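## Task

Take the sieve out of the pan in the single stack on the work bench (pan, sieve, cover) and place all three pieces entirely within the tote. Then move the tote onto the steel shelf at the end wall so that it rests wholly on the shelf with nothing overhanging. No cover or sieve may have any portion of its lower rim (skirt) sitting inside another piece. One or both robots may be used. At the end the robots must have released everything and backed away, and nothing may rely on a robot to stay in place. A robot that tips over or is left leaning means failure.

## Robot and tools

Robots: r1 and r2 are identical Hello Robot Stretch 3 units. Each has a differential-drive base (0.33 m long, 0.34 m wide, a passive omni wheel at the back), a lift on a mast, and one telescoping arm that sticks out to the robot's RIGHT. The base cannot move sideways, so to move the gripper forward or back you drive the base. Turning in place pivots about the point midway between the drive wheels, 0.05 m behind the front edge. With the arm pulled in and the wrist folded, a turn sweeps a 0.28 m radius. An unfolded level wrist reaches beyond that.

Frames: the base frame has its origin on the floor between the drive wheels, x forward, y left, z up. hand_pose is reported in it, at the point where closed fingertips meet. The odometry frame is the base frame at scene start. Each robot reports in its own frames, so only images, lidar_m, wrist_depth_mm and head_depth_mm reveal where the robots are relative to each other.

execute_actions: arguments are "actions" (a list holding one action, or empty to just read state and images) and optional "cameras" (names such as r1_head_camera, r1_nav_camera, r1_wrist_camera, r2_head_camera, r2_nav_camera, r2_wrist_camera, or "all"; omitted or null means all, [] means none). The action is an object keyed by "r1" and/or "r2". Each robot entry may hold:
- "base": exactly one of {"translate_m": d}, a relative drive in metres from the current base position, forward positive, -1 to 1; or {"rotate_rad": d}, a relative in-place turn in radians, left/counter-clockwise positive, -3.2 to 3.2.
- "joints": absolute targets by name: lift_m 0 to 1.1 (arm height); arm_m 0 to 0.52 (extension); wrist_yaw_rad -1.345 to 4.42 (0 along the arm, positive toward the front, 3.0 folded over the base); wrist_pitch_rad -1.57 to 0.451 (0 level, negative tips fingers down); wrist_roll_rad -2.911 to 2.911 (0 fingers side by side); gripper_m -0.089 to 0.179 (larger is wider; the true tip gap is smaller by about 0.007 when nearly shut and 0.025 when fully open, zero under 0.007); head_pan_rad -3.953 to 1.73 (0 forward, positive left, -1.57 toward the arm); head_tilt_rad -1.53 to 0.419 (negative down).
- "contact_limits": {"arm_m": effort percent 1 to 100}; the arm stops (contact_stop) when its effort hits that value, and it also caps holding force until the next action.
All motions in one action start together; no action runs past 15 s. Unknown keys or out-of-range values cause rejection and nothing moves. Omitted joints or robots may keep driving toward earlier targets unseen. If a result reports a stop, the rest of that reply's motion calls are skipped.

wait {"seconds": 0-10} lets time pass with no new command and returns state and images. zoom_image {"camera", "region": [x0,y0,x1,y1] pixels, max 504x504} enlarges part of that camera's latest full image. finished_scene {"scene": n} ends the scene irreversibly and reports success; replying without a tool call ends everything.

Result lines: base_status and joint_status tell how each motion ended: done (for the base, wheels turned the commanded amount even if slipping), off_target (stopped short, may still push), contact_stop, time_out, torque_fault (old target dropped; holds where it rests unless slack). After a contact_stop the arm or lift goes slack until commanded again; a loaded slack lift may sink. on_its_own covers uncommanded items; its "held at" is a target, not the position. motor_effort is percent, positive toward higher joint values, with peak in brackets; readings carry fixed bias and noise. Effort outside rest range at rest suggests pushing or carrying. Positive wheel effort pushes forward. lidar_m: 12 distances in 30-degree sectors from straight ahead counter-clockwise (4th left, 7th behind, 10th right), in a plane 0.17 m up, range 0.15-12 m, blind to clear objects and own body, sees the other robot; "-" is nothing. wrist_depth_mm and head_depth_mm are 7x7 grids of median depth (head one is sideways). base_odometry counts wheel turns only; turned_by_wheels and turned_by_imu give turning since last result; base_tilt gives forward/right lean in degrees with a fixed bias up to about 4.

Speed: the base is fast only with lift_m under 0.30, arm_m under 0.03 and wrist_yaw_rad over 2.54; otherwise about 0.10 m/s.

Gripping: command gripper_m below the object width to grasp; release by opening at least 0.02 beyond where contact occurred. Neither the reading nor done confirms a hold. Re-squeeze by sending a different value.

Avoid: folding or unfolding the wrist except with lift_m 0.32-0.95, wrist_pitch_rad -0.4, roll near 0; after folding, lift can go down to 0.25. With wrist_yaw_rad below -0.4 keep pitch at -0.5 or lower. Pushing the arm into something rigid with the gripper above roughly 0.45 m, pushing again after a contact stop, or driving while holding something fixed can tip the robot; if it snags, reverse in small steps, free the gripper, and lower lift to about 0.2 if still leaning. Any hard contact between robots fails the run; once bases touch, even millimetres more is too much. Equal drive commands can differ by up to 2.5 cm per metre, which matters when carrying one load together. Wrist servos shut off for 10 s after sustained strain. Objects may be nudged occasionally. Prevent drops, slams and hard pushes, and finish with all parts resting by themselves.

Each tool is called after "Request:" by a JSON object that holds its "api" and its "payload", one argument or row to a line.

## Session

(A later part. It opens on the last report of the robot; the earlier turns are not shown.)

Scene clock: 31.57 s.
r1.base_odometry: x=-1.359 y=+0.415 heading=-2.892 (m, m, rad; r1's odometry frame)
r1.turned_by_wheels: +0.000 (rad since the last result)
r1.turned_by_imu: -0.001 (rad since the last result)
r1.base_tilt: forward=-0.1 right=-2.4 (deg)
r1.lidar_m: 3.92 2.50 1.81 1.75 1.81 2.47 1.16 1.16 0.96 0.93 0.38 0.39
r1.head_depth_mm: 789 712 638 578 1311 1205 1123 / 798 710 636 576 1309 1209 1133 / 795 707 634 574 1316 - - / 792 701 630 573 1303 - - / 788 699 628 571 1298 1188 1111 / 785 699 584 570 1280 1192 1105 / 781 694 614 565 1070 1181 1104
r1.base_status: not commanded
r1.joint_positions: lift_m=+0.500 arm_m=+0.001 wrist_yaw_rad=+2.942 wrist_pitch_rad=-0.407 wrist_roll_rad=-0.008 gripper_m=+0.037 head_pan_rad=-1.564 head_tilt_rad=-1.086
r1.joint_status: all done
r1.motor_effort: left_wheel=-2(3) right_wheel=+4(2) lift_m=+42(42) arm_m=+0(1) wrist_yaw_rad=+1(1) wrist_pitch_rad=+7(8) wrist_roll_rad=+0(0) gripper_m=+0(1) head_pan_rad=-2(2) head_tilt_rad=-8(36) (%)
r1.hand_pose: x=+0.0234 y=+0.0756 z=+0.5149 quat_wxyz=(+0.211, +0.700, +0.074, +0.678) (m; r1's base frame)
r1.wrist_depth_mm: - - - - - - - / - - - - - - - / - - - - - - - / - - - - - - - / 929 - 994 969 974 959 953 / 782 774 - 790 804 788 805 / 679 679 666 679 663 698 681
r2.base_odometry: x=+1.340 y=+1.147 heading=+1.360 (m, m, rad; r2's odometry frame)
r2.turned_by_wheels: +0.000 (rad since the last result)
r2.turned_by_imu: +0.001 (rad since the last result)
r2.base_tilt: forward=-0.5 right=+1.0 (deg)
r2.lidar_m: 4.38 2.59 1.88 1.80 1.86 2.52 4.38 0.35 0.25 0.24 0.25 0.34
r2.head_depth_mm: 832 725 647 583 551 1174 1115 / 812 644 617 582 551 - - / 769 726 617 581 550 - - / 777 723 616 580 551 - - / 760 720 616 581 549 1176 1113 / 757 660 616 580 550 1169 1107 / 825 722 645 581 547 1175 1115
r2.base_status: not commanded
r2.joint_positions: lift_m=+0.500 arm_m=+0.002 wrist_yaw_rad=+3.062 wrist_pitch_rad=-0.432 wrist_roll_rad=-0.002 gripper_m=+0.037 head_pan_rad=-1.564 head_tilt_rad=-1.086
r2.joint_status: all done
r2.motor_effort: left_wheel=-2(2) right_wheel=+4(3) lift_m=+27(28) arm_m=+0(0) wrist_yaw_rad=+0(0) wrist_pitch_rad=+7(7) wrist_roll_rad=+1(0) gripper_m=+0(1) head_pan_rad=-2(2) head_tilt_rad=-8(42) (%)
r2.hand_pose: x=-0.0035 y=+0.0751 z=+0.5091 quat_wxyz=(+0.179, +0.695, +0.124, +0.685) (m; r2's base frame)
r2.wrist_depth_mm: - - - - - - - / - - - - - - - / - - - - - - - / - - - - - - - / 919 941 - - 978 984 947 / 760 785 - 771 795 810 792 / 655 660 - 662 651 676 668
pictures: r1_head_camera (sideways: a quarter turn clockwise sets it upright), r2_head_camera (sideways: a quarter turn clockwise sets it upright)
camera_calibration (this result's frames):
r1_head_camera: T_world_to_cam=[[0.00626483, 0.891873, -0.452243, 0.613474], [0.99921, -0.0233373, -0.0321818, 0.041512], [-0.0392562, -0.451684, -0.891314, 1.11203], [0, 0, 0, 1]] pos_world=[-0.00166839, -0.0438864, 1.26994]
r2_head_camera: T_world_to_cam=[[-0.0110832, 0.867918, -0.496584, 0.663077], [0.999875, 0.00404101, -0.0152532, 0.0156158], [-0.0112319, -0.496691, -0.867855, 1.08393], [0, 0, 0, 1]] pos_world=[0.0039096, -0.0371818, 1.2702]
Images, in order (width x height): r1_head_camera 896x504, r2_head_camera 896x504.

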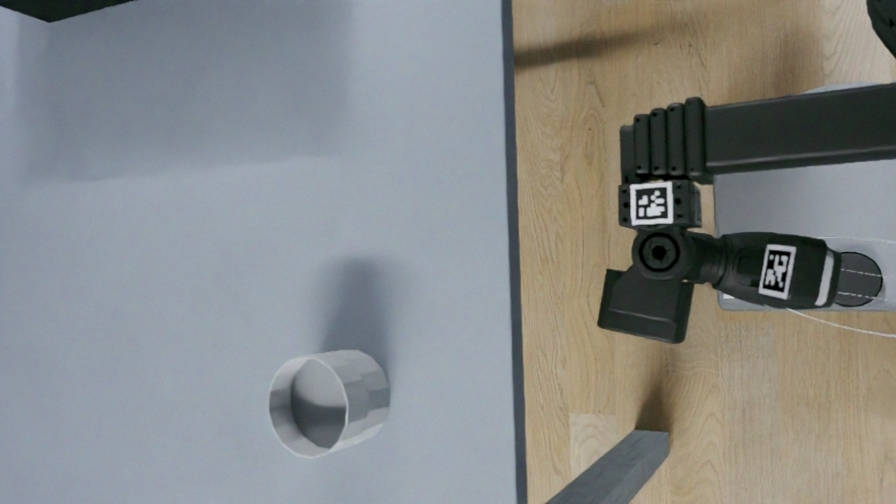

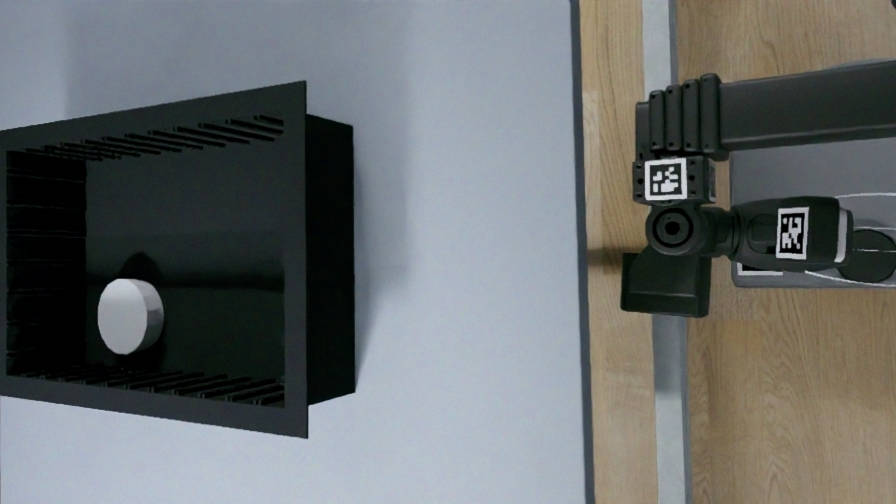

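Request:
{"api": "execute_actions", "payload": {
  "actions": [
    {"r1":{"joints":{"lift_m":0.93},"base":{"translate_m":0.1}},"r2":{"base":{"rotate_rad":-1.0}}}
  ],
  "cameras": ["r1_head_camera","r2_head_camera"]
}}

Request:
{"api": "execute_actions", "payload": {
  "actions": [
    {"r1":{"joints":{"wrist_yaw_rad":1.57}},"r2":{"joints":{"lift_m":0.93}}}
  ],
  "cameras": []
}}

Request:
{"api": "execute_actions", "payload": {
  "actions": [
    {"r1":{"joints":{"lift_m":1.05,"wrist_pitch_rad":-1.57,"wrist_roll_rad":1.57,"wrist_yaw_rad":0,"gripper_m":0.04}},"r2":{"base":{"rotate_rad":1.0},"joints":{"wrist_yaw_rad":1.57}}}
  ],
  "cameras": []
}}

Request:
{"api": "execute_actions", "payload": {
  "actions": [
    {"r1":{"joints":{"arm_m":0.21}},"r2":{"joints":{"lift_m":1.05,"wrist_pitch_rad":-1.57,"wrist_roll_rad":1.57,"wrist_yaw_rad":0,"gripper_m":0.08}}}
  ],
  "cameras": ["r1_head_camera","r1_wrist_camera","r2_head_camera"]
}}

Scene clock: 37.87 s.
r1.base_odometry: x=-1.456 y=+0.391 heading=-2.892 (m, m, rad; r1's odometry frame)
r1.turned_by_wheels: +0.000 (rad since the last result)
r1.turned_by_imu: -0.002 (rad since the last result)
r1.base_tilt: forward=-0.1 right=-2.2 (deg)
r1.lidar_m: 3.81 2.49 1.79 1.75 1.81 2.47 1.26 1.26 0.96 0.93 0.32 3.98
r1.head_depth_mm: 804 - - 563 1309 1211 1122 / 799 725 - 561 1313 1212 1131 / 796 708 - - 1304 - - / 794 702 - - - - - / 788 699 - - 1294 - - / 786 698 - 550 994 1186 1107 / 781 693 624 559 825 1188 1107
r1.base_status: done
r1.joint_positions: lift_m=+0.930 arm_m=+0.001 wrist_yaw_rad=+2.942 wrist_pitch_rad=-0.407 wrist_roll_rad=-0.008 gripper_m=+0.037 head_pan_rad=-1.564 head_tilt_rad=-1.086
r1.joint_status: all done
r1.motor_effort: left_wheel=-3(5) right_wheel=+3(4) lift_m=+41(38) arm_m=+0(0) wrist_yaw_rad=+1(1) wrist_pitch_rad=+8(7) wrist_roll_rad=+0(0) gripper_m=+0(0) head_pan_rad=-2(2) head_tilt_rad=-7(8) (%)
r1.hand_pose: x=+0.0234 y=+0.0756 z=+0.9449 quat_wxyz=(+0.211, +0.700, +0.074, +0.678) (m; r1's base frame)
r1.wrist_depth_mm: - - - - - - - / - - - - - - - / - - - - - - - / - - - - - - - / - - - - - - - / - - - - - - - / - - - - - - -
r2.base_odometry: x=+1.340 y=+1.147 heading=+0.361 (m, m, rad; r2's odometry frame)
r2.turned_by_wheels: -1.000 (rad since the last result)
r2.turned_by_imu: -0.993 (rad since the last result)
r2.base_tilt: forward=-0.5 right=+1.0 (deg)
r2.lidar_m: 0.26 0.36 4.37 2.44 1.85 1.80 1.90 2.69 0.77 0.33 0.25 0.24
r2.head_depth_mm: 2047 1810 1599 1443 1314 1209 1110 / 2046 769 1571 1440 1317 - - / 827 726 1097 1397 1314 - - / 827 725 657 1419 1282 - - / 825 725 647 590 1308 1168 1104 / 825 723 644 581 550 1188 1097 / 826 724 645 579 526 1178 1072
r2.base_status: done
r2.joint_positions: lift_m=+0.500 arm_m=+0.002 wrist_yaw_rad=+3.062 wrist_pitch_rad=-0.432 wrist_roll_rad=-0.002 gripper_m=+0.037 head_pan_rad=-1.564 head_tilt_rad=-1.087
r2.joint_status: not commanded
r2.motor_effort: left_wheel=+3(6) right_wheel=-3(7) lift_m=+27(27) arm_m=+1(0) wrist_yaw_rad=-1(1) wrist_pitch_rad=+7(7) wrist_roll_rad=+0(0) gripper_m=+0(1) head_pan_rad=-2(2) head_tilt_rad=-8(9) (%)
r2.hand_pose: x=-0.0035 y=+0.0751 z=+0.5091 quat_wxyz=(+0.179, +0.695, +0.124, +0.685) (m; r2's base frame)
r2.wrist_depth_mm: - - - - - - - / - - - - - - - / - - - - - - - / - - - - - - 676 / 916 960 - 968 981 972 879 / 755 758 - 771 808 784 748 / 650 639 - 671 662 675 541
pictures: r1_head_camera (sideways: a quarter turn clockwise sets it upright), r2_head_camera (sideways: a quarter turn clockwise sets it upright)
camera_calibration (this result's frames):
r1_head_camera: T_world_to_cam=[[0.00626554, 0.891892, -0.452205, 0.613425], [0.99921, -0.0233369, -0.0321831, 0.0415136], [-0.0392569, -0.451646, -0.891333, 1.11205], [0, 0, 0, 1]] pos_world=[-0.00166845, -0.0438851, 1.26994]
r2_head_camera: T_world_to_cam=[[-0.0110331, 0.868159, -0.496163, 0.662528], [0.999876, 0.00398869, -0.0152548, 0.0156179], [-0.0112646, -0.49627, -0.868095, 1.08424], [0, 0, 0, 1]] pos_world=[0.00390727, -0.0371663, 1.27018]
Images, in order (width x height): r1_head_camera 896x504, r2_head_camera 896x504.

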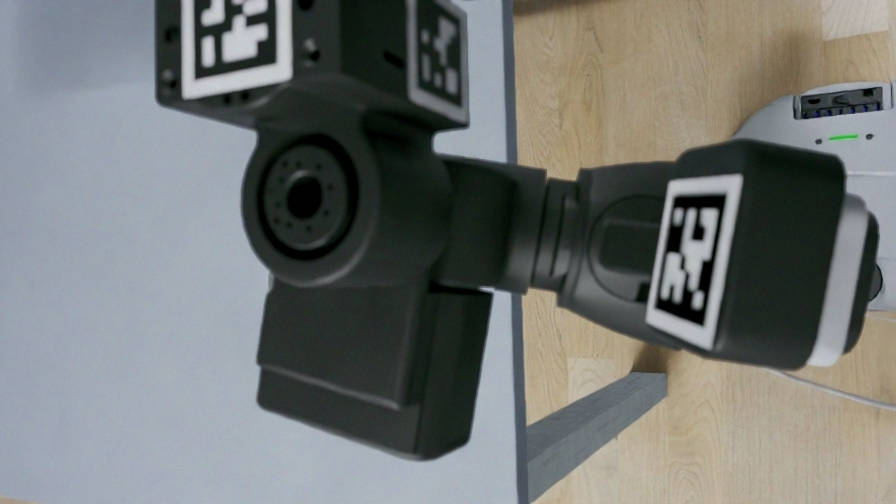

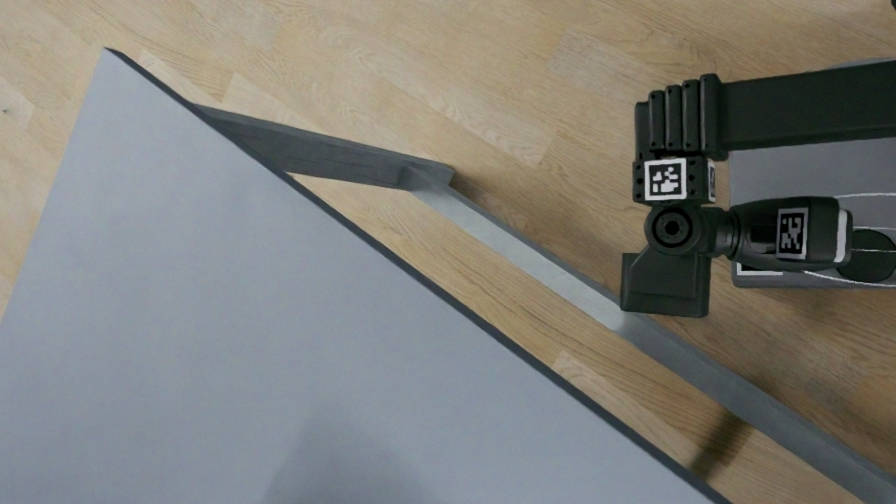

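Scene clock: 42.60 s.
r1.base_odometry: x=-1.456 y=+0.391 heading=-2.892 (m, m, rad; r1's odometry frame)
r1.turned_by_wheels: +0.000 (rad since the last result)
r1.turned_by_imu: -0.001 (rad since the last result)
r1.base_tilt: forward=-0.1 right=-2.4 (deg)
r1.lidar_m: 3.82 2.50 1.79 1.75 1.81 2.47 1.25 1.26 0.96 0.93 0.32 3.98
r1.head_depth_mm: 803 - - 562 1318 1209 1119 / 801 732 - - 1306 1210 1132 / 793 711 - - 1295 1224 - / 794 704 - - 1286 1220 - / 788 699 602 585 1263 1205 1108 / 784 696 626 585 1000 1182 1107 / 780 695 629 - 1245 1186 1106
r1.base_status: not commanded
r1.joint_positions: lift_m=+0.930 arm_m=+0.001 wrist_yaw_rad=+1.573 wrist_pitch_rad=-0.407 wrist_roll_rad=-0.008 gripper_m=+0.037 head_pan_rad=-1.564 head_tilt_rad=-1.086
r1.joint_status: all done
r1.motor_effort: left_wheel=-3(2) right_wheel=+2(2) lift_m=+41(41) arm_m=-1(1) wrist_yaw_rad=-4(6) wrist_pitch_rad=+8(8) wrist_roll_rad=+0(0) gripper_m=+0(0) head_pan_rad=-2(2) head_tilt_rad=-8(8) (%)
r1.hand_pose: x=+0.2044 y=-0.1452 z=+0.9449 quat_wxyz=(+0.592, +0.590, -0.385, +0.391) (m; r1's base frame)
r1.wrist_depth_mm: - - - - - - - / - - - - - - - / - - - - - - - / - - - - - - - / - - - - - - - / - - - - - - - / - - - - - - -
r2.base_odometry: x=+1.340 y=+1.147 heading=+0.361 (m, m, rad; r2's odometry frame)
r2.turned_by_wheels: +0.000 (rad since the last result)
r2.turned_by_imu: +0.001 (rad since the last result)
r2.base_tilt: forward=-0.5 right=+1.0 (deg)
r2.lidar_m: 0.26 0.36 4.37 2.44 1.84 1.80 1.90 2.69 0.77 0.33 0.25 0.24
r2.head_depth_mm: 2028 1860 - 1392 1309 1206 1115 / 2041 767 - 1392 1312 - - / 828 726 - - - - - / 829 723 666 - 1159 - - / 828 728 671 - 1309 1182 1108 / 826 723 656 - 549 1183 1101 / 825 725 643 578 528 1169 1073
r2.base_status: not commanded
r2.joint_positions: lift_m=+0.930 arm_m=+0.002 wrist_yaw_rad=+3.062 wrist_pitch_rad=-0.432 wrist_roll_rad=-0.002 gripper_m=+0.037 head_pan_rad=-1.564 head_tilt_rad=-1.087
r2.joint_status: all done
r2.motor_effort: left_wheel=+3(2) right_wheel=-3(3) lift_m=+27(27) arm_m=+0(1) wrist_yaw_rad=+0(0) wrist_pitch_rad=+7(8) wrist_roll_rad=+0(0) gripper_m=+1(1) head_pan_rad=-3(2) head_tilt_rad=-8(8) (%)
r2.hand_pose: x=-0.0035 y=+0.0751 z=+0.9391 quat_wxyz=(+0.179, +0.695, +0.124, +0.685) (m; r2's base frame)
r2.wrist_depth_mm: - - - - - - - / - - - - - - - / - - - - - - - / - - - - - - 625 / - - - - - - 502 / - - - - - - 720 / - - - - - - -
pictures: none
No camera images: the call's "cameras" was empty. Leave "cameras" out to get every camera's image.

Scene clock: 45.57 s.
r1.base_odometry: x=-1.456 y=+0.391 heading=-2.892 (m, m, rad; r1's odometry frame)
r1.turned_by_wheels: +0.000 (rad since the last result)
r1.turned_by_imu: -0.001 (rad since the last result)
r1.base_tilt: forward=-0.2 right=-2.3 (deg)
r1.lidar_m: 3.82 2.50 1.79 1.75 1.81 2.48 1.25 1.26 0.96 0.93 0.32 3.99
r1.head_depth_mm: - - - - 1313 1211 1117 / - - - - 1309 1212 1131 / - - - - 1276 1215 - / - - - - 1285 - - / 789 699 646 - 1286 1206 1108 / 782 698 633 564 994 1183 1106 / 780 693 624 566 827 1187 1108
r1.base_status: not commanded
r1.joint_positions: lift_m=+1.050 arm_m=+0.001 wrist_yaw_rad=+0.003 wrist_pitch_rad=-1.561 wrist_roll_rad=+1.563 gripper_m=+0.040 head_pan_rad=-1.564 head_tilt_rad=-1.086
r1.joint_status: all done
r1.motor_effort: left_wheel=-2(2) right_wheel=+2(2) lift_m=+42(42) arm_m=-1(1) wrist_yaw_rad=-4(6) wrist_pitch_rad=-6(7) wrist_roll_rad=+2(3) gripper_m=+0(22) head_pan_rad=-3(2) head_tilt_rad=-7(7) (%)
r1.hand_pose: x=-0.0216 y=-0.1239 z=+0.9321 quat_wxyz=(+0.004, +0.004, -0.710, -0.704) (m; r1's base frame)
r1.wrist_depth_mm: 307 305 - - - - - / 310 308 - - - - - / 319 323 - - - - - / 321 325 - - - - - / 304 334 771 - - - - / 343 342 - - - - - / 354 355 - - - - -
r2.base_odometry: x=+1.340 y=+1.147 heading=+1.360 (m, m, rad; r2's odometry frame)
r2.turned_by_wheels: +1.000 (rad since the last result)
r2.turned_by_imu: +0.995 (rad since the last result)
r2.base_tilt: forward=-0.5 right=+1.0 (deg)
r2.lidar_m: 4.37 2.59 1.87 1.80 1.87 2.53 4.39 0.35 0.25 0.24 0.25 0.34
r2.head_depth_mm: 831 754 - 563 551 1172 1113 / 810 639 - - 904 1175 - / 767 723 - - 1259 1192 - / 775 724 613 - 1277 1193 - / 761 722 617 597 1257 1178 1107 / 753 656 616 596 1259 1165 1102 / 823 722 644 - - 1167 1110
r2.base_status: done
r2.joint_positions: lift_m=+0.930 arm_m=+0.002 wrist_yaw_rad=+1.571 wrist_pitch_rad=-0.432 wrist_roll_rad=-0.002 gripper_m=+0.037 head_pan_rad=-1.564 head_tilt_rad=-1.087
r2.joint_status: all done
r2.motor_effort: left_wheel=-2(7) right_wheel=+4(8) lift_m=+27(27) arm_m=+0(0) wrist_yaw_rad=-1(1) wrist_pitch_rad=+7(7) wrist_roll_rad=+0(0) gripper_m=+1(1) head_pan_rad=-2(2) head_tilt_rad=-8(8) (%)
r2.hand_pose: x=+0.2012 y=-0.1468 z=+0.9391 quat_wxyz=(+0.596, +0.595, -0.380, +0.382) (m; r2's base frame)
r2.wrist_depth_mm: - - - - - - - / - - - - - - - / - - - - - - - / - - - - 568 583 584 / - - - - 450 450 459 / - - - - 383 377 378 / - - - - 310 316 320
pictures: none
No camera images: the call's "cameras" was empty. Leave "cameras" out to get every camera's image.

Scene clock: 48.33 s.
r1.base_odometry: x=-1.456 y=+0.391 heading=-2.892 (m, m, rad; r1's odometry frame)
r1.turned_by_wheels: +0.000 (rad since the last result)
r1.turned_by_imu: -0.001 (rad since the last result)
r1.base_tilt: forward=-0.2 right=-2.2 (deg)
r1.lidar_m: 3.81 2.50 1.79 1.75 1.81 2.47 1.25 1.26 0.96 0.92 0.32 3.98
r1.head_depth_mm: 788 712 637 578 1312 1212 1121 / 784 709 635 576 1310 1211 1132 / 788 705 632 574 1303 1228 - / - 707 594 572 1295 1216 - / 775 700 603 569 1286 1215 1113 / 785 698 626 568 997 1189 1104 / 780 692 624 566 825 1187 1106
r1.base_status: not commanded
r1.joint_positions: lift_m=+1.050 arm_m=+0.210 wrist_yaw_rad=+0.002 wrist_pitch_rad=-1.561 wrist_roll_rad=+1.564 gripper_m=+0.040 head_pan_rad=-1.564 head_tilt_rad=-1.086
r1.joint_status: all done
r1.motor_effort: left_wheel=-3(3) right_wheel=+2(3) lift_m=+42(42) arm_m=+2(4) wrist_yaw_rad=-3(4) wrist_pitch_rad=-5(6) wrist_roll_rad=+2(3) gripper_m=+1(1) head_pan_rad=-1(2) head_tilt_rad=-7(8) (%)
r1.hand_pose: x=-0.0216 y=-0.3327 z=+0.9321 quat_wxyz=(+0.003, +0.003, -0.710, -0.704) (m; r1's base frame)
r1.wrist_depth_mm: 306 302 306 304 - - - / 309 310 311 312 312 - - / 320 319 318 318 320 - - / 327 327 306 327 333 - - / 336 336 299 336 - - - / 340 346 - 348 - - - / 355 355 356 351 - - -
r2.base_odometry: x=+1.340 y=+1.147 heading=+1.360 (m, m, rad; r2's odometry frame)
r2.turned_by_wheels: +0.000 (rad since the last result)
r2.turned_by_imu: +0.001 (rad since the last result)
r2.base_tilt: forward=-0.5 right=+1.0 (deg)
r2.lidar_m: 4.38 2.60 1.87 1.80 1.86 2.53 4.38 0.35 0.25 0.24 0.25 0.34
r2.head_depth_mm: - - - - 551 1169 1114 / - - - - 1257 1166 - / - - - - - - - / 773 721 - - 1265 1195 - / 764 722 595 - 1263 1173 1107 / 749 656 615 581 549 1180 1110 / 824 723 645 580 549 1167 1112
r2.base_status: not commanded
r2.joint_positions: lift_m=+1.050 arm_m=+0.002 wrist_yaw_rad=+0.002 wrist_pitch_rad=-1.561 wrist_roll_rad=+1.566 gripper_m=+0.080 head_pan_rad=-1.564 head_tilt_rad=-1.087
r2.joint_status: all done
r2.motor_effort: left_wheel=-2(3) right_wheel=+4(4) lift_m=+27(28) arm_m=-1(0) wrist_yaw_rad=-2(1) wrist_pitch_rad=-4(7) wrist_roll_rad=+2(4) gripper_m=+0(82) head_pan_rad=-2(2) head_tilt_rad=-8(7) (%)
r2.hand_pose: x=-0.0216 y=-0.1250 z=+0.9317 quat_wxyz=(+0.003, +0.002, -0.710, -0.704) (m; r2's base frame)
r2.wrist_depth_mm: 310 310 310 - - - - / 315 313 316 - - - - / 323 324 324 - - - - / 329 330 332 - - - - / 327 337 338 - - - - / 333 349 - - - - - / 353 354 358 - - - -
pictures: r1_head_camera (sideways: a quarter turn clockwise sets it upright), r1_wrist_camera, r2_head_camera (sideways: a quarter turn clockwise sets it upright)
camera_calibration (this result's frames):
r1_head_camera: T_world_to_cam=[[0.00626917, 0.892023, -0.451947, 0.613089], [0.999209, -0.0233327, -0.032192, 0.0415251], [-0.0392611, -0.451388, -0.891464, 1.11222], [0, 0, 0, 1]] pos_world=[-0.00166874, -0.0438758, 1.26993]
r1_wrist_camera: T_world_to_cam=[[-0.0198427, 0.999647, 0.0176919, 0.310394], [0.987164, 0.016784, 0.158826, -0.081777], [0.158473, 0.0206163, -0.987148, 1.09075], [0, 0, 0, 1]] pos_world=[-0.085969, -0.331399, 1.08423]
r2_head_camera: T_world_to_cam=[[-0.0109871, 0.868212, -0.496072, 0.662409], [0.999876, 0.0039369, -0.0152551, 0.0156183], [-0.0112917, -0.496178, -0.868147, 1.08431], [0, 0, 0, 1]] pos_world=[0.00390526, -0.0371629, 1.27018]
Images, in order (width x height): r1_head_camera 896x504, r1_wrist_camera 644x364, r2_head_camera 896x504.

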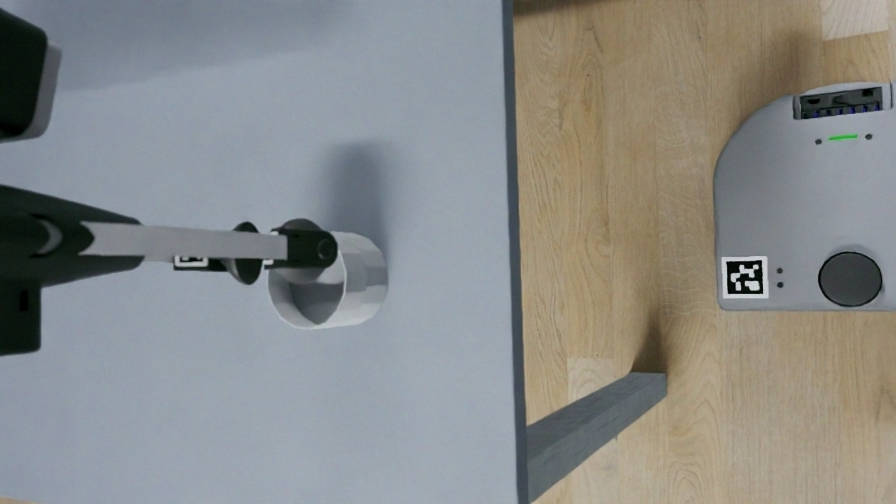

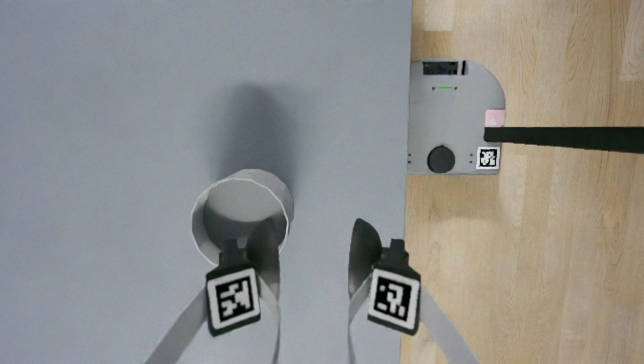

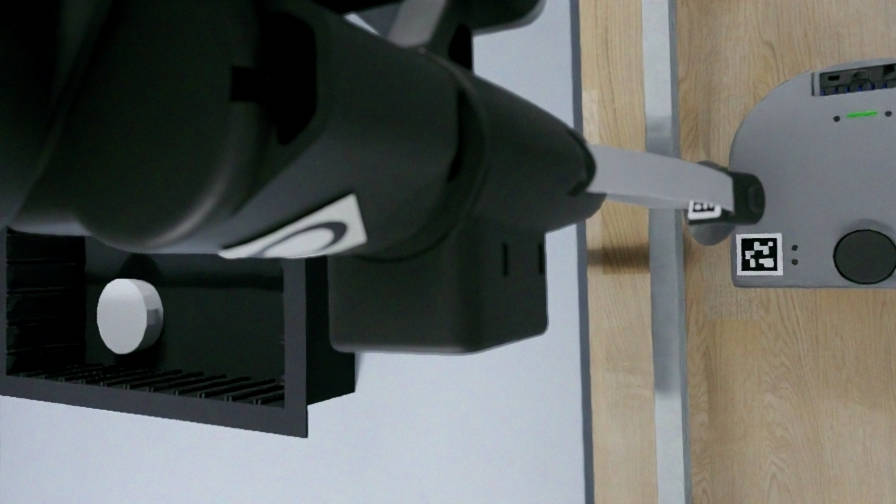

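Request:
{"api": "execute_actions", "payload": {
  "actions": [
    {"r1":{"base":{"translate_m":0.012},"joints":{"arm_m":0.229,"lift_m":0.98}},"r2":{"base":{"translate_m":0.09},"joints":{"arm_m":0.28,"head_tilt_rad":-0.65}}}
  ],
  "cameras": ["r1_wrist_camera","r2_wrist_camera"]
}}

Scene clock: 52.40 s.
r1.base_odometry: x=-1.467 y=+0.388 heading=-2.892 (m, m, rad; r1's odometry frame)
r1.turned_by_wheels: +0.000 (rad since the last result)
r1.turned_by_imu: -0.001 (rad since the last result)
r1.base_tilt: forward=-0.2 right=-2.2 (deg)
r1.lidar_m: 3.80 2.50 1.79 1.75 1.82 2.47 1.27 1.27 0.96 0.93 0.31 3.98
r1.head_depth_mm: 806 711 638 579 1309 1215 1126 / 829 697 635 576 1309 1203 1134 / 825 704 633 575 1305 1220 - / - - 592 572 1298 1217 - / - 697 618 571 1283 1210 1109 / 784 696 624 567 928 1191 1109 / 779 692 623 566 1243 1189 1106
r1.base_status: done
r1.joint_positions: lift_m=+0.980 arm_m=+0.229 wrist_yaw_rad=+0.002 wrist_pitch_rad=-1.562 wrist_roll_rad=+1.564 gripper_m=+0.040 head_pan_rad=-1.564 head_tilt_rad=-1.086
r1.joint_status: all done
r1.motor_effort: left_wheel=-2(5) right_wheel=+2(6) lift_m=+32(37) arm_m=+2(2) wrist_yaw_rad=-2(2) wrist_pitch_rad=-5(5) wrist_roll_rad=+2(2) gripper_m=+0(0) head_pan_rad=-2(2) head_tilt_rad=-7(8) (%)
r1.hand_pose: x=-0.0216 y=-0.3516 z=+0.8624 quat_wxyz=(+0.003, +0.003, -0.710, -0.704) (m; r1's base frame)
r1.wrist_depth_mm: 239 239 239 239 242 960 967 / 245 244 245 245 246 968 998 / 251 251 252 251 253 - - / 256 258 225 257 257 - - / 262 263 229 260 264 - - / 270 269 - 273 272 - - / 278 277 280 279 280 - -
r2.base_odometry: x=+1.359 y=+1.236 heading=+1.360 (m, m, rad; r2's odometry frame)
r2.turned_by_wheels: +0.000 (rad since the last result)
r2.turned_by_imu: +0.001 (rad since the last result)
r2.base_tilt: forward=-0.5 right=+1.0 (deg)
r2.lidar_m: 4.28 2.59 1.88 1.80 1.86 2.53 4.50 0.35 0.25 0.24 0.25 0.34
r2.head_depth_mm: - 2853 2828 825 626 583 509 / - - 3024 848 706 582 511 / - - 2641 872 707 580 511 / 2527 2803 - 823 671 580 510 / 2527 2831 2841 852 671 592 508 / 2512 2821 2846 881 708 593 511 / 2512 2785 2833 883 710 593 511
r2.base_status: done
r2.joint_positions: lift_m=+1.050 arm_m=+0.280 wrist_yaw_rad=+0.000 wrist_pitch_rad=-1.562 wrist_roll_rad=+1.567 gripper_m=+0.080 head_pan_rad=-1.564 head_tilt_rad=-0.655
r2.joint_status: all done
r2.motor_effort: left_wheel=-2(4) right_wheel=+4(7) lift_m=+27(27) arm_m=+6(5) wrist_yaw_rad=+0(1) wrist_pitch_rad=-4(4) wrist_roll_rad=+1(2) gripper_m=+0(1) head_pan_rad=-2(2) head_tilt_rad=+3(33) (%)
r2.hand_pose: x=-0.0215 y=-0.4026 z=+0.9318 quat_wxyz=(+0.002, +0.001, -0.710, -0.704) (m; r2's base frame)
r2.wrist_depth_mm: 304 305 307 304 304 308 - / 310 312 311 310 312 314 - / 319 320 320 319 321 321 - / 308 327 325 325 328 331 - / 321 332 329 332 333 - - / 251 251 252 338 - - - / 355 350 354 352 353 - -
pictures: r1_wrist_camera, r2_wrist_camera
camera_calibration (this result's frames):
r1_wrist_camera: T_world_to_cam=[[-0.0198426, 0.999639, 0.0180954, 0.330166], [0.987164, 0.0167198, 0.158832, -0.0704199], [0.158472, 0.0210148, -0.98714, 1.02249], [0, 0, 0, 1]] pos_world=[-0.0859691, -0.350357, 1.01455]
r2_wrist_camera: T_world_to_cam=[[-0.0171244, 0.999773, 0.0126453, 0.385088], [0.992335, 0.0154462, 0.12261, -0.0435883], [0.122387, 0.014648, -0.992374, 1.1011], [0, 0, 0, 1]] pos_world=[-0.0849111, -0.400457, 1.09318]
Images, in order (width x height): r1_wrist_camera 644x364, r2_wrist_camera 644x364.

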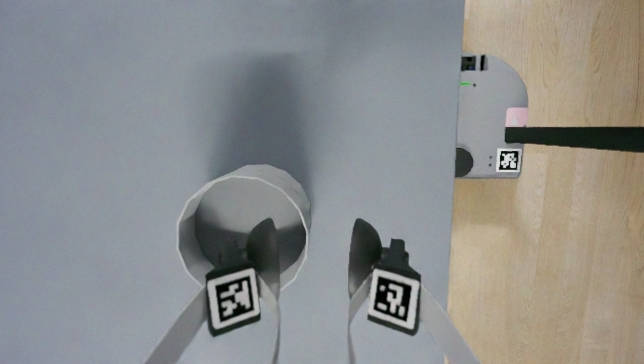

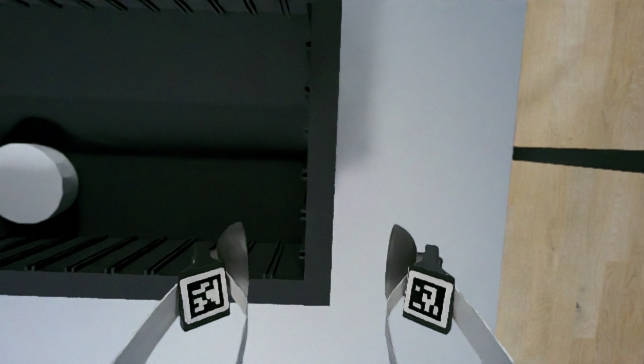

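Request:
{"api": "execute_actions", "payload": {
  "actions": [
    {"r1":{"joints":{"arm_m":0.232,"lift_m":0.932,"head_tilt_rad":-0.75}},"r2":{"joints":{"arm_m":0.08}}}
  ],
  "cameras": []
}}

Request:
{"api": "execute_actions", "payload": {
  "actions": [
    {"r1":{"joints":{"gripper_m":-0.04}}}
  ],
  "cameras": []
}}

Request:
{"api": "execute_actions", "payload": {
  "actions": [
    {"r1":{"joints":{"lift_m":1.06}}}
  ],
  "cameras": ["r1_wrist_camera","r1_head_camera"]
}}

Scene clock: 57.03 s.
r1.base_odometry: x=-1.467 y=+0.388 heading=-2.892 (m, m, rad; r1's odometry frame)
r1.turned_by_wheels: +0.000 (rad since the last result)
r1.turned_by_imu: -0.001 (rad since the last result)
r1.base_tilt: forward=-0.1 right=-2.1 (deg)
r1.lidar_m: 3.79 2.50 1.79 1.75 1.81 2.47 1.27 1.28 0.96 0.92 0.31 3.99
r1.head_depth_mm: 2719 2953 - 742 626 552 1171 / 2706 - - 740 638 553 1169 / 2706 - - 719 638 550 1167 / 2640 2905 - - 594 549 1151 / 2652 2838 928 733 622 548 1146 / 2660 2839 927 754 634 547 803 / 2640 2794 2090 752 632 547 653
r1.base_status: not commanded
r1.joint_positions: lift_m=+0.932 arm_m=+0.232 wrist_yaw_rad=+0.002 wrist_pitch_rad=-1.562 wrist_roll_rad=+1.564 gripper_m=+0.040 head_pan_rad=-1.564 head_tilt_rad=-0.754
r1.joint_status: all done
r1.motor_effort: left_wheel=-3(2) right_wheel=+2(3) lift_m=+24(31) arm_m=+2(2) wrist_yaw_rad=-2(2) wrist_pitch_rad=-5(5) wrist_roll_rad=+2(2) gripper_m=+0(1) head_pan_rad=-2(2) head_tilt_rad=+1(23) (%)
r1.hand_pose: x=-0.0216 y=-0.3546 z=+0.8147 quat_wxyz=(+0.003, +0.003, -0.710, -0.704) (m; r1's base frame)
r1.wrist_depth_mm: 194 196 195 195 196 886 881 / 200 200 199 199 200 200 931 / 204 204 203 205 206 206 937 / 209 209 207 209 210 971 982 / 215 213 178 213 216 - - / 219 219 - 204 219 - - / 225 225 173 226 229 - -
r2.base_odometry: x=+1.359 y=+1.236 heading=+1.360 (m, m, rad; r2's odometry frame)
r2.turned_by_wheels: +0.000 (rad since the last result)
r2.turned_by_imu: +0.001 (rad since the last result)
r2.base_tilt: forward=-0.5 right=+1.0 (deg)
r2.lidar_m: 4.28 2.59 1.88 1.80 1.86 2.53 4.49 0.35 0.25 0.24 0.25 0.34
r2.head_depth_mm: - - - - - 578 509 / 2555 - - - - 582 509 / 2540 - - - - - 511 / 2573 2817 2855 821 - 580 510 / 2567 2761 2813 855 709 579 510 / 2550 2765 2847 883 711 592 511 / 2533 2815 2845 883 710 593 511
r2.base_status: not commanded
r2.joint_positions: lift_m=+1.050 arm_m=+0.080 wrist_yaw_rad=+0.000 wrist_pitch_rad=-1.562 wrist_roll_rad=+1.567 gripper_m=+0.080 head_pan_rad=-1.564 head_tilt_rad=-0.655
r2.joint_status: all done
r2.motor_effort: left_wheel=-2(2) right_wheel=+2(3) lift_m=+27(27) arm_m=-5(4) wrist_yaw_rad=+0(1) wrist_pitch_rad=-4(4) wrist_roll_rad=+1(1) gripper_m=+2(0) head_pan_rad=-2(2) head_tilt_rad=+3(2) (%)
r2.hand_pose: x=-0.0215 y=-0.2032 z=+0.9318 quat_wxyz=(+0.002, +0.001, -0.710, -0.704) (m; r2's base frame)
r2.wrist_depth_mm: 261 306 309 312 - - - / 263 312 314 314 - - - / 270 319 319 323 - - - / 277 326 328 333 - - - / 277 336 334 - - - - / 251 343 347 - - - - / 354 356 353 - - - -
pictures: none
No camera images: the call's "cameras" was empty. Leave "cameras" out to get every camera's image.

Scene clock: 58.63 s.
r1.base_odometry: x=-1.467 y=+0.388 heading=-2.892 (m, m, rad; r1's odometry frame)
r1.turned_by_wheels: +0.000 (rad since the last result)
r1.turned_by_imu: +0.000 (rad since the last result)
r1.base_tilt: forward=-0.1 right=-2.2 (deg)
r1.lidar_m: 3.81 2.50 1.79 1.75 1.81 2.48 1.27 1.28 0.96 0.92 0.31 3.98
r1.head_depth_mm: 2718 2973 - 743 628 553 1173 / 2706 - - 741 639 551 1168 / 2662 - - 718 637 551 1169 / 2662 2887 - - 595 549 1146 / 2664 2854 928 734 635 549 1144 / 2654 2805 925 754 634 548 800 / 2618 2813 2111 754 633 547 652
r1.base_status: not commanded
r1.joint_positions: lift_m=+0.932 arm_m=+0.232 wrist_yaw_rad=+0.002 wrist_pitch_rad=-1.551 wrist_roll_rad=+1.564 gripper_m=-0.039 head_pan_rad=-1.564 head_tilt_rad=-0.754
r1.joint_status: all done
r1.motor_effort: left_wheel=-2(2) right_wheel=+1(3) lift_m=+23(24) arm_m=+1(2) wrist_yaw_rad=-2(2) wrist_pitch_rad=-11(22) wrist_roll_rad=+2(2) gripper_m=-21(99) head_pan_rad=-2(2) head_tilt_rad=+1(2) (%)
r1.hand_pose: x=-0.0216 y=-0.3575 z=+0.8145 quat_wxyz=(+0.003, +0.003, -0.714, -0.700) (m; r1's base frame)
r1.wrist_depth_mm: 196 195 196 196 195 196 921 / 202 199 200 199 201 199 929 / 206 206 204 205 205 204 941 / 212 211 178 208 209 211 - / 215 214 181 214 214 - - / 222 221 185 - 220 - - / 228 228 229 227 227 - -
r2.base_odometry: x=+1.359 y=+1.236 heading=+1.360 (m, m, rad; r2's odometry frame)
r2.turned_by_wheels: +0.000 (rad since the last result)
r2.turned_by_imu: +0.000 (rad since the last result)
r2.base_tilt: forward=-0.5 right=+1.0 (deg)
r2.lidar_m: 4.29 2.59 1.88 1.80 1.86 2.53 4.48 0.35 0.25 0.24 0.25 0.34
r2.head_depth_mm: - - - - - 581 510 / 2513 - - - - 582 511 / 2535 - - - - - 510 / 2548 2839 2807 820 - 578 510 / 2542 2831 2808 856 711 581 511 / 2518 2790 2827 880 711 593 510 / 2516 2768 2868 880 712 592 510
r2.base_status: not commanded
r2.joint_positions: lift_m=+1.050 arm_m=+0.080 wrist_yaw_rad=+0.000 wrist_pitch_rad=-1.562 wrist_roll_rad=+1.567 gripper_m=+0.080 head_pan_rad=-1.564 head_tilt_rad=-0.655
r2.joint_status: not commanded
r2.motor_effort: left_wheel=-2(2) right_wheel=+3(3) lift_m=+28(27) arm_m=-5(5) wrist_yaw_rad=+0(0) wrist_pitch_rad=-4(4) wrist_roll_rad=+1(2) gripper_m=+1(0) head_pan_rad=-2(3) head_tilt_rad=+3(3) (%)
r2.hand_pose: x=-0.0215 y=-0.2032 z=+0.9318 quat_wxyz=(+0.002, +0.001, -0.710, -0.704) (m; r2's base frame)
r2.wrist_depth_mm: 260 309 308 311 - - - / 263 318 313 318 - - - / 274 322 321 321 - - - / 274 330 329 334 - - - / 275 332 336 - - - - / 251 348 343 - - - - / 355 356 353 - - - -
pictures: none
No camera images: the call's "cameras" was empty. Leave "cameras" out to get every camera's image.

Scene clock: 60.63 s.
r1.base_odometry: x=-1.467 y=+0.388 heading=-2.892 (m, m, rad; r1's odometry frame)
r1.turned_by_wheels: +0.000 (rad since the last result)
r1.turned_by_imu: -0.001 (rad since the last result)
r1.base_tilt: forward=+0.0 right=-2.2 (deg)
r1.lidar_m: 3.80 2.49 1.79 1.75 1.81 2.47 1.27 1.28 0.96 0.92 0.31 3.96
r1.head_depth_mm: 2695 2893 938 761 641 553 1168 / - 2984 892 760 639 552 1168 / - 2956 905 756 636 550 1172 / - - - 775 597 549 1148 / 2653 2808 898 753 634 549 1141 / 2624 2834 923 749 634 549 801 / 2652 2800 2110 752 632 547 652
r1.base_status: not commanded
r1.joint_positions: lift_m=+1.060 arm_m=+0.232 wrist_yaw_rad=+0.002 wrist_pitch_rad=-1.562 wrist_roll_rad=+1.564 gripper_m=-0.039 head_pan_rad=-1.564 head_tilt_rad=-0.754
r1.joint_status: all done
r1.motor_effort: left_wheel=-3(2) right_wheel=+3(2) lift_m=+44(50) arm_m=+1(0) wrist_yaw_rad=-2(3) wrist_pitch_rad=-5(11) wrist_roll_rad=+2(2) gripper_m=-21(20) head_pan_rad=-2(2) head_tilt_rad=+2(2) (%)
r1.hand_pose: x=-0.0216 y=-0.3547 z=+0.9420 quat_wxyz=(+0.003, +0.003, -0.710, -0.704) (m; r1's base frame)
r1.wrist_depth_mm: 313 314 314 316 315 - - / 319 321 321 321 323 - - / 328 332 327 331 332 - - / 338 339 187 333 342 - - / 346 346 188 342 349 - - / 352 355 191 - - - - / 364 367 363 364 - - -
r2.base_odometry: x=+1.359 y=+1.236 heading=+1.360 (m, m, rad; r2's odometry frame)
r2.turned_by_wheels: +0.000 (rad since the last result)
r2.turned_by_imu: +0.000 (rad since the last result)
r2.base_tilt: forward=-0.5 right=+1.0 (deg)
r2.lidar_m: 4.28 2.60 1.87 1.80 1.86 2.52 4.46 0.35 0.25 0.24 0.25 0.34
r2.head_depth_mm: - - - - - 579 511 / 2551 - - - - 582 511 / 2541 - - - - - 510 / 2562 2785 2799 823 - 580 510 / 2569 2804 2821 853 707 579 510 / 2540 2774 2839 885 709 592 512 / 2535 2764 2854 886 711 594 511
r2.base_status: not commanded
r2.joint_positions: lift_m=+1.050 arm_m=+0.080 wrist_yaw_rad=+0.000 wrist_pitch_rad=-1.562 wrist_roll_rad=+1.567 gripper_m=+0.080 head_pan_rad=-1.564 head_tilt_rad=-0.655
r2.joint_status: not commanded
r2.motor_effort: left_wheel=-2(2) right_wheel=+4(3) lift_m=+27(27) arm_m=-4(4) wrist_yaw_rad=+0(1) wrist_pitch_rad=-4(3) wrist_roll_rad=+2(1) gripper_m=+1(1) head_pan_rad=-2(2) head_tilt_rad=+4(2) (%)
r2.hand_pose: x=-0.0215 y=-0.2032 z=+0.9318 quat_wxyz=(+0.002, +0.001, -0.710, -0.704) (m; r2's base frame)
r2.wrist_depth_mm: 259 307 306 310 - - - / 262 315 315 315 - - - / 273 319 320 322 - - - / 274 329 331 329 - - - / 277 333 334 - - - - / 253 345 346 - - - - / 354 353 353 - - - -
pictures: r1_head_camera (sideways: a quarter turn clockwise sets it upright), r1_wrist_camera
camera_calibration (this result's frames):
r1_head_camera: T_world_to_cam=[[0.0076893, 0.695701, -0.71829, 0.960085], [0.999273, -0.0321656, -0.0204568, 0.0262584], [-0.0373361, -0.717611, -0.695443, 0.85736], [0, 0, 0, 1]] pos_world=[-0.00161119, -0.051836, 1.2864]
r1_wrist_camera: T_world_to_cam=[[-0.0198417, 0.999634, 0.0183793, 0.33155], [0.987164, 0.0166738, 0.158836, -0.0830355], [0.158472, 0.0212949, -0.987134, 1.10125], [0, 0, 0, 1]] pos_world=[-0.0859691, -0.353496, 1.09418]
Images, in order (width x height): r1_head_camera 896x504, r1_wrist_camera 644x364.

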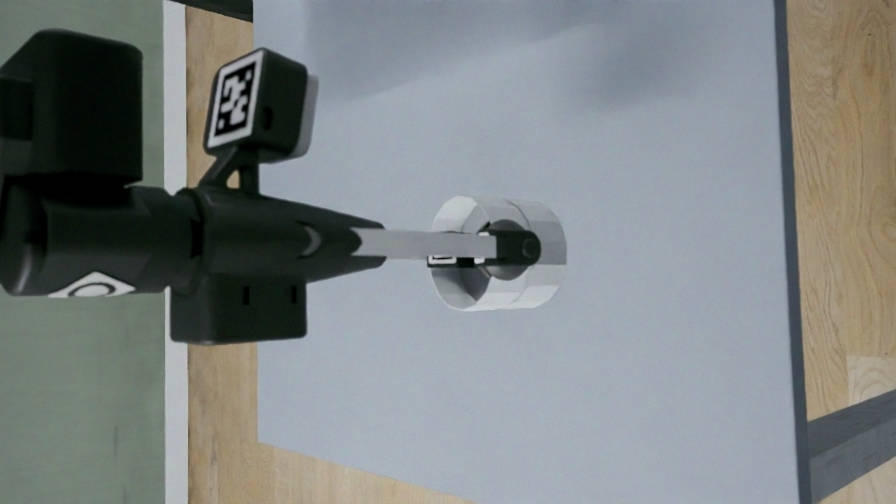

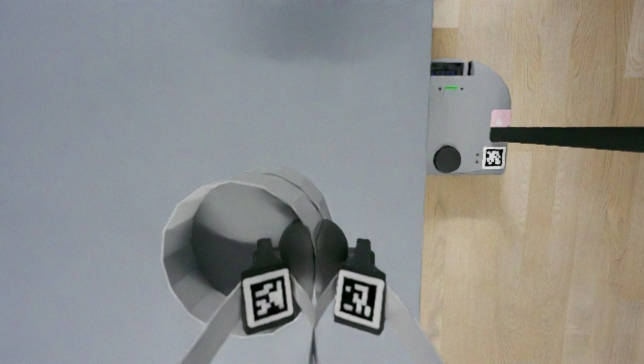

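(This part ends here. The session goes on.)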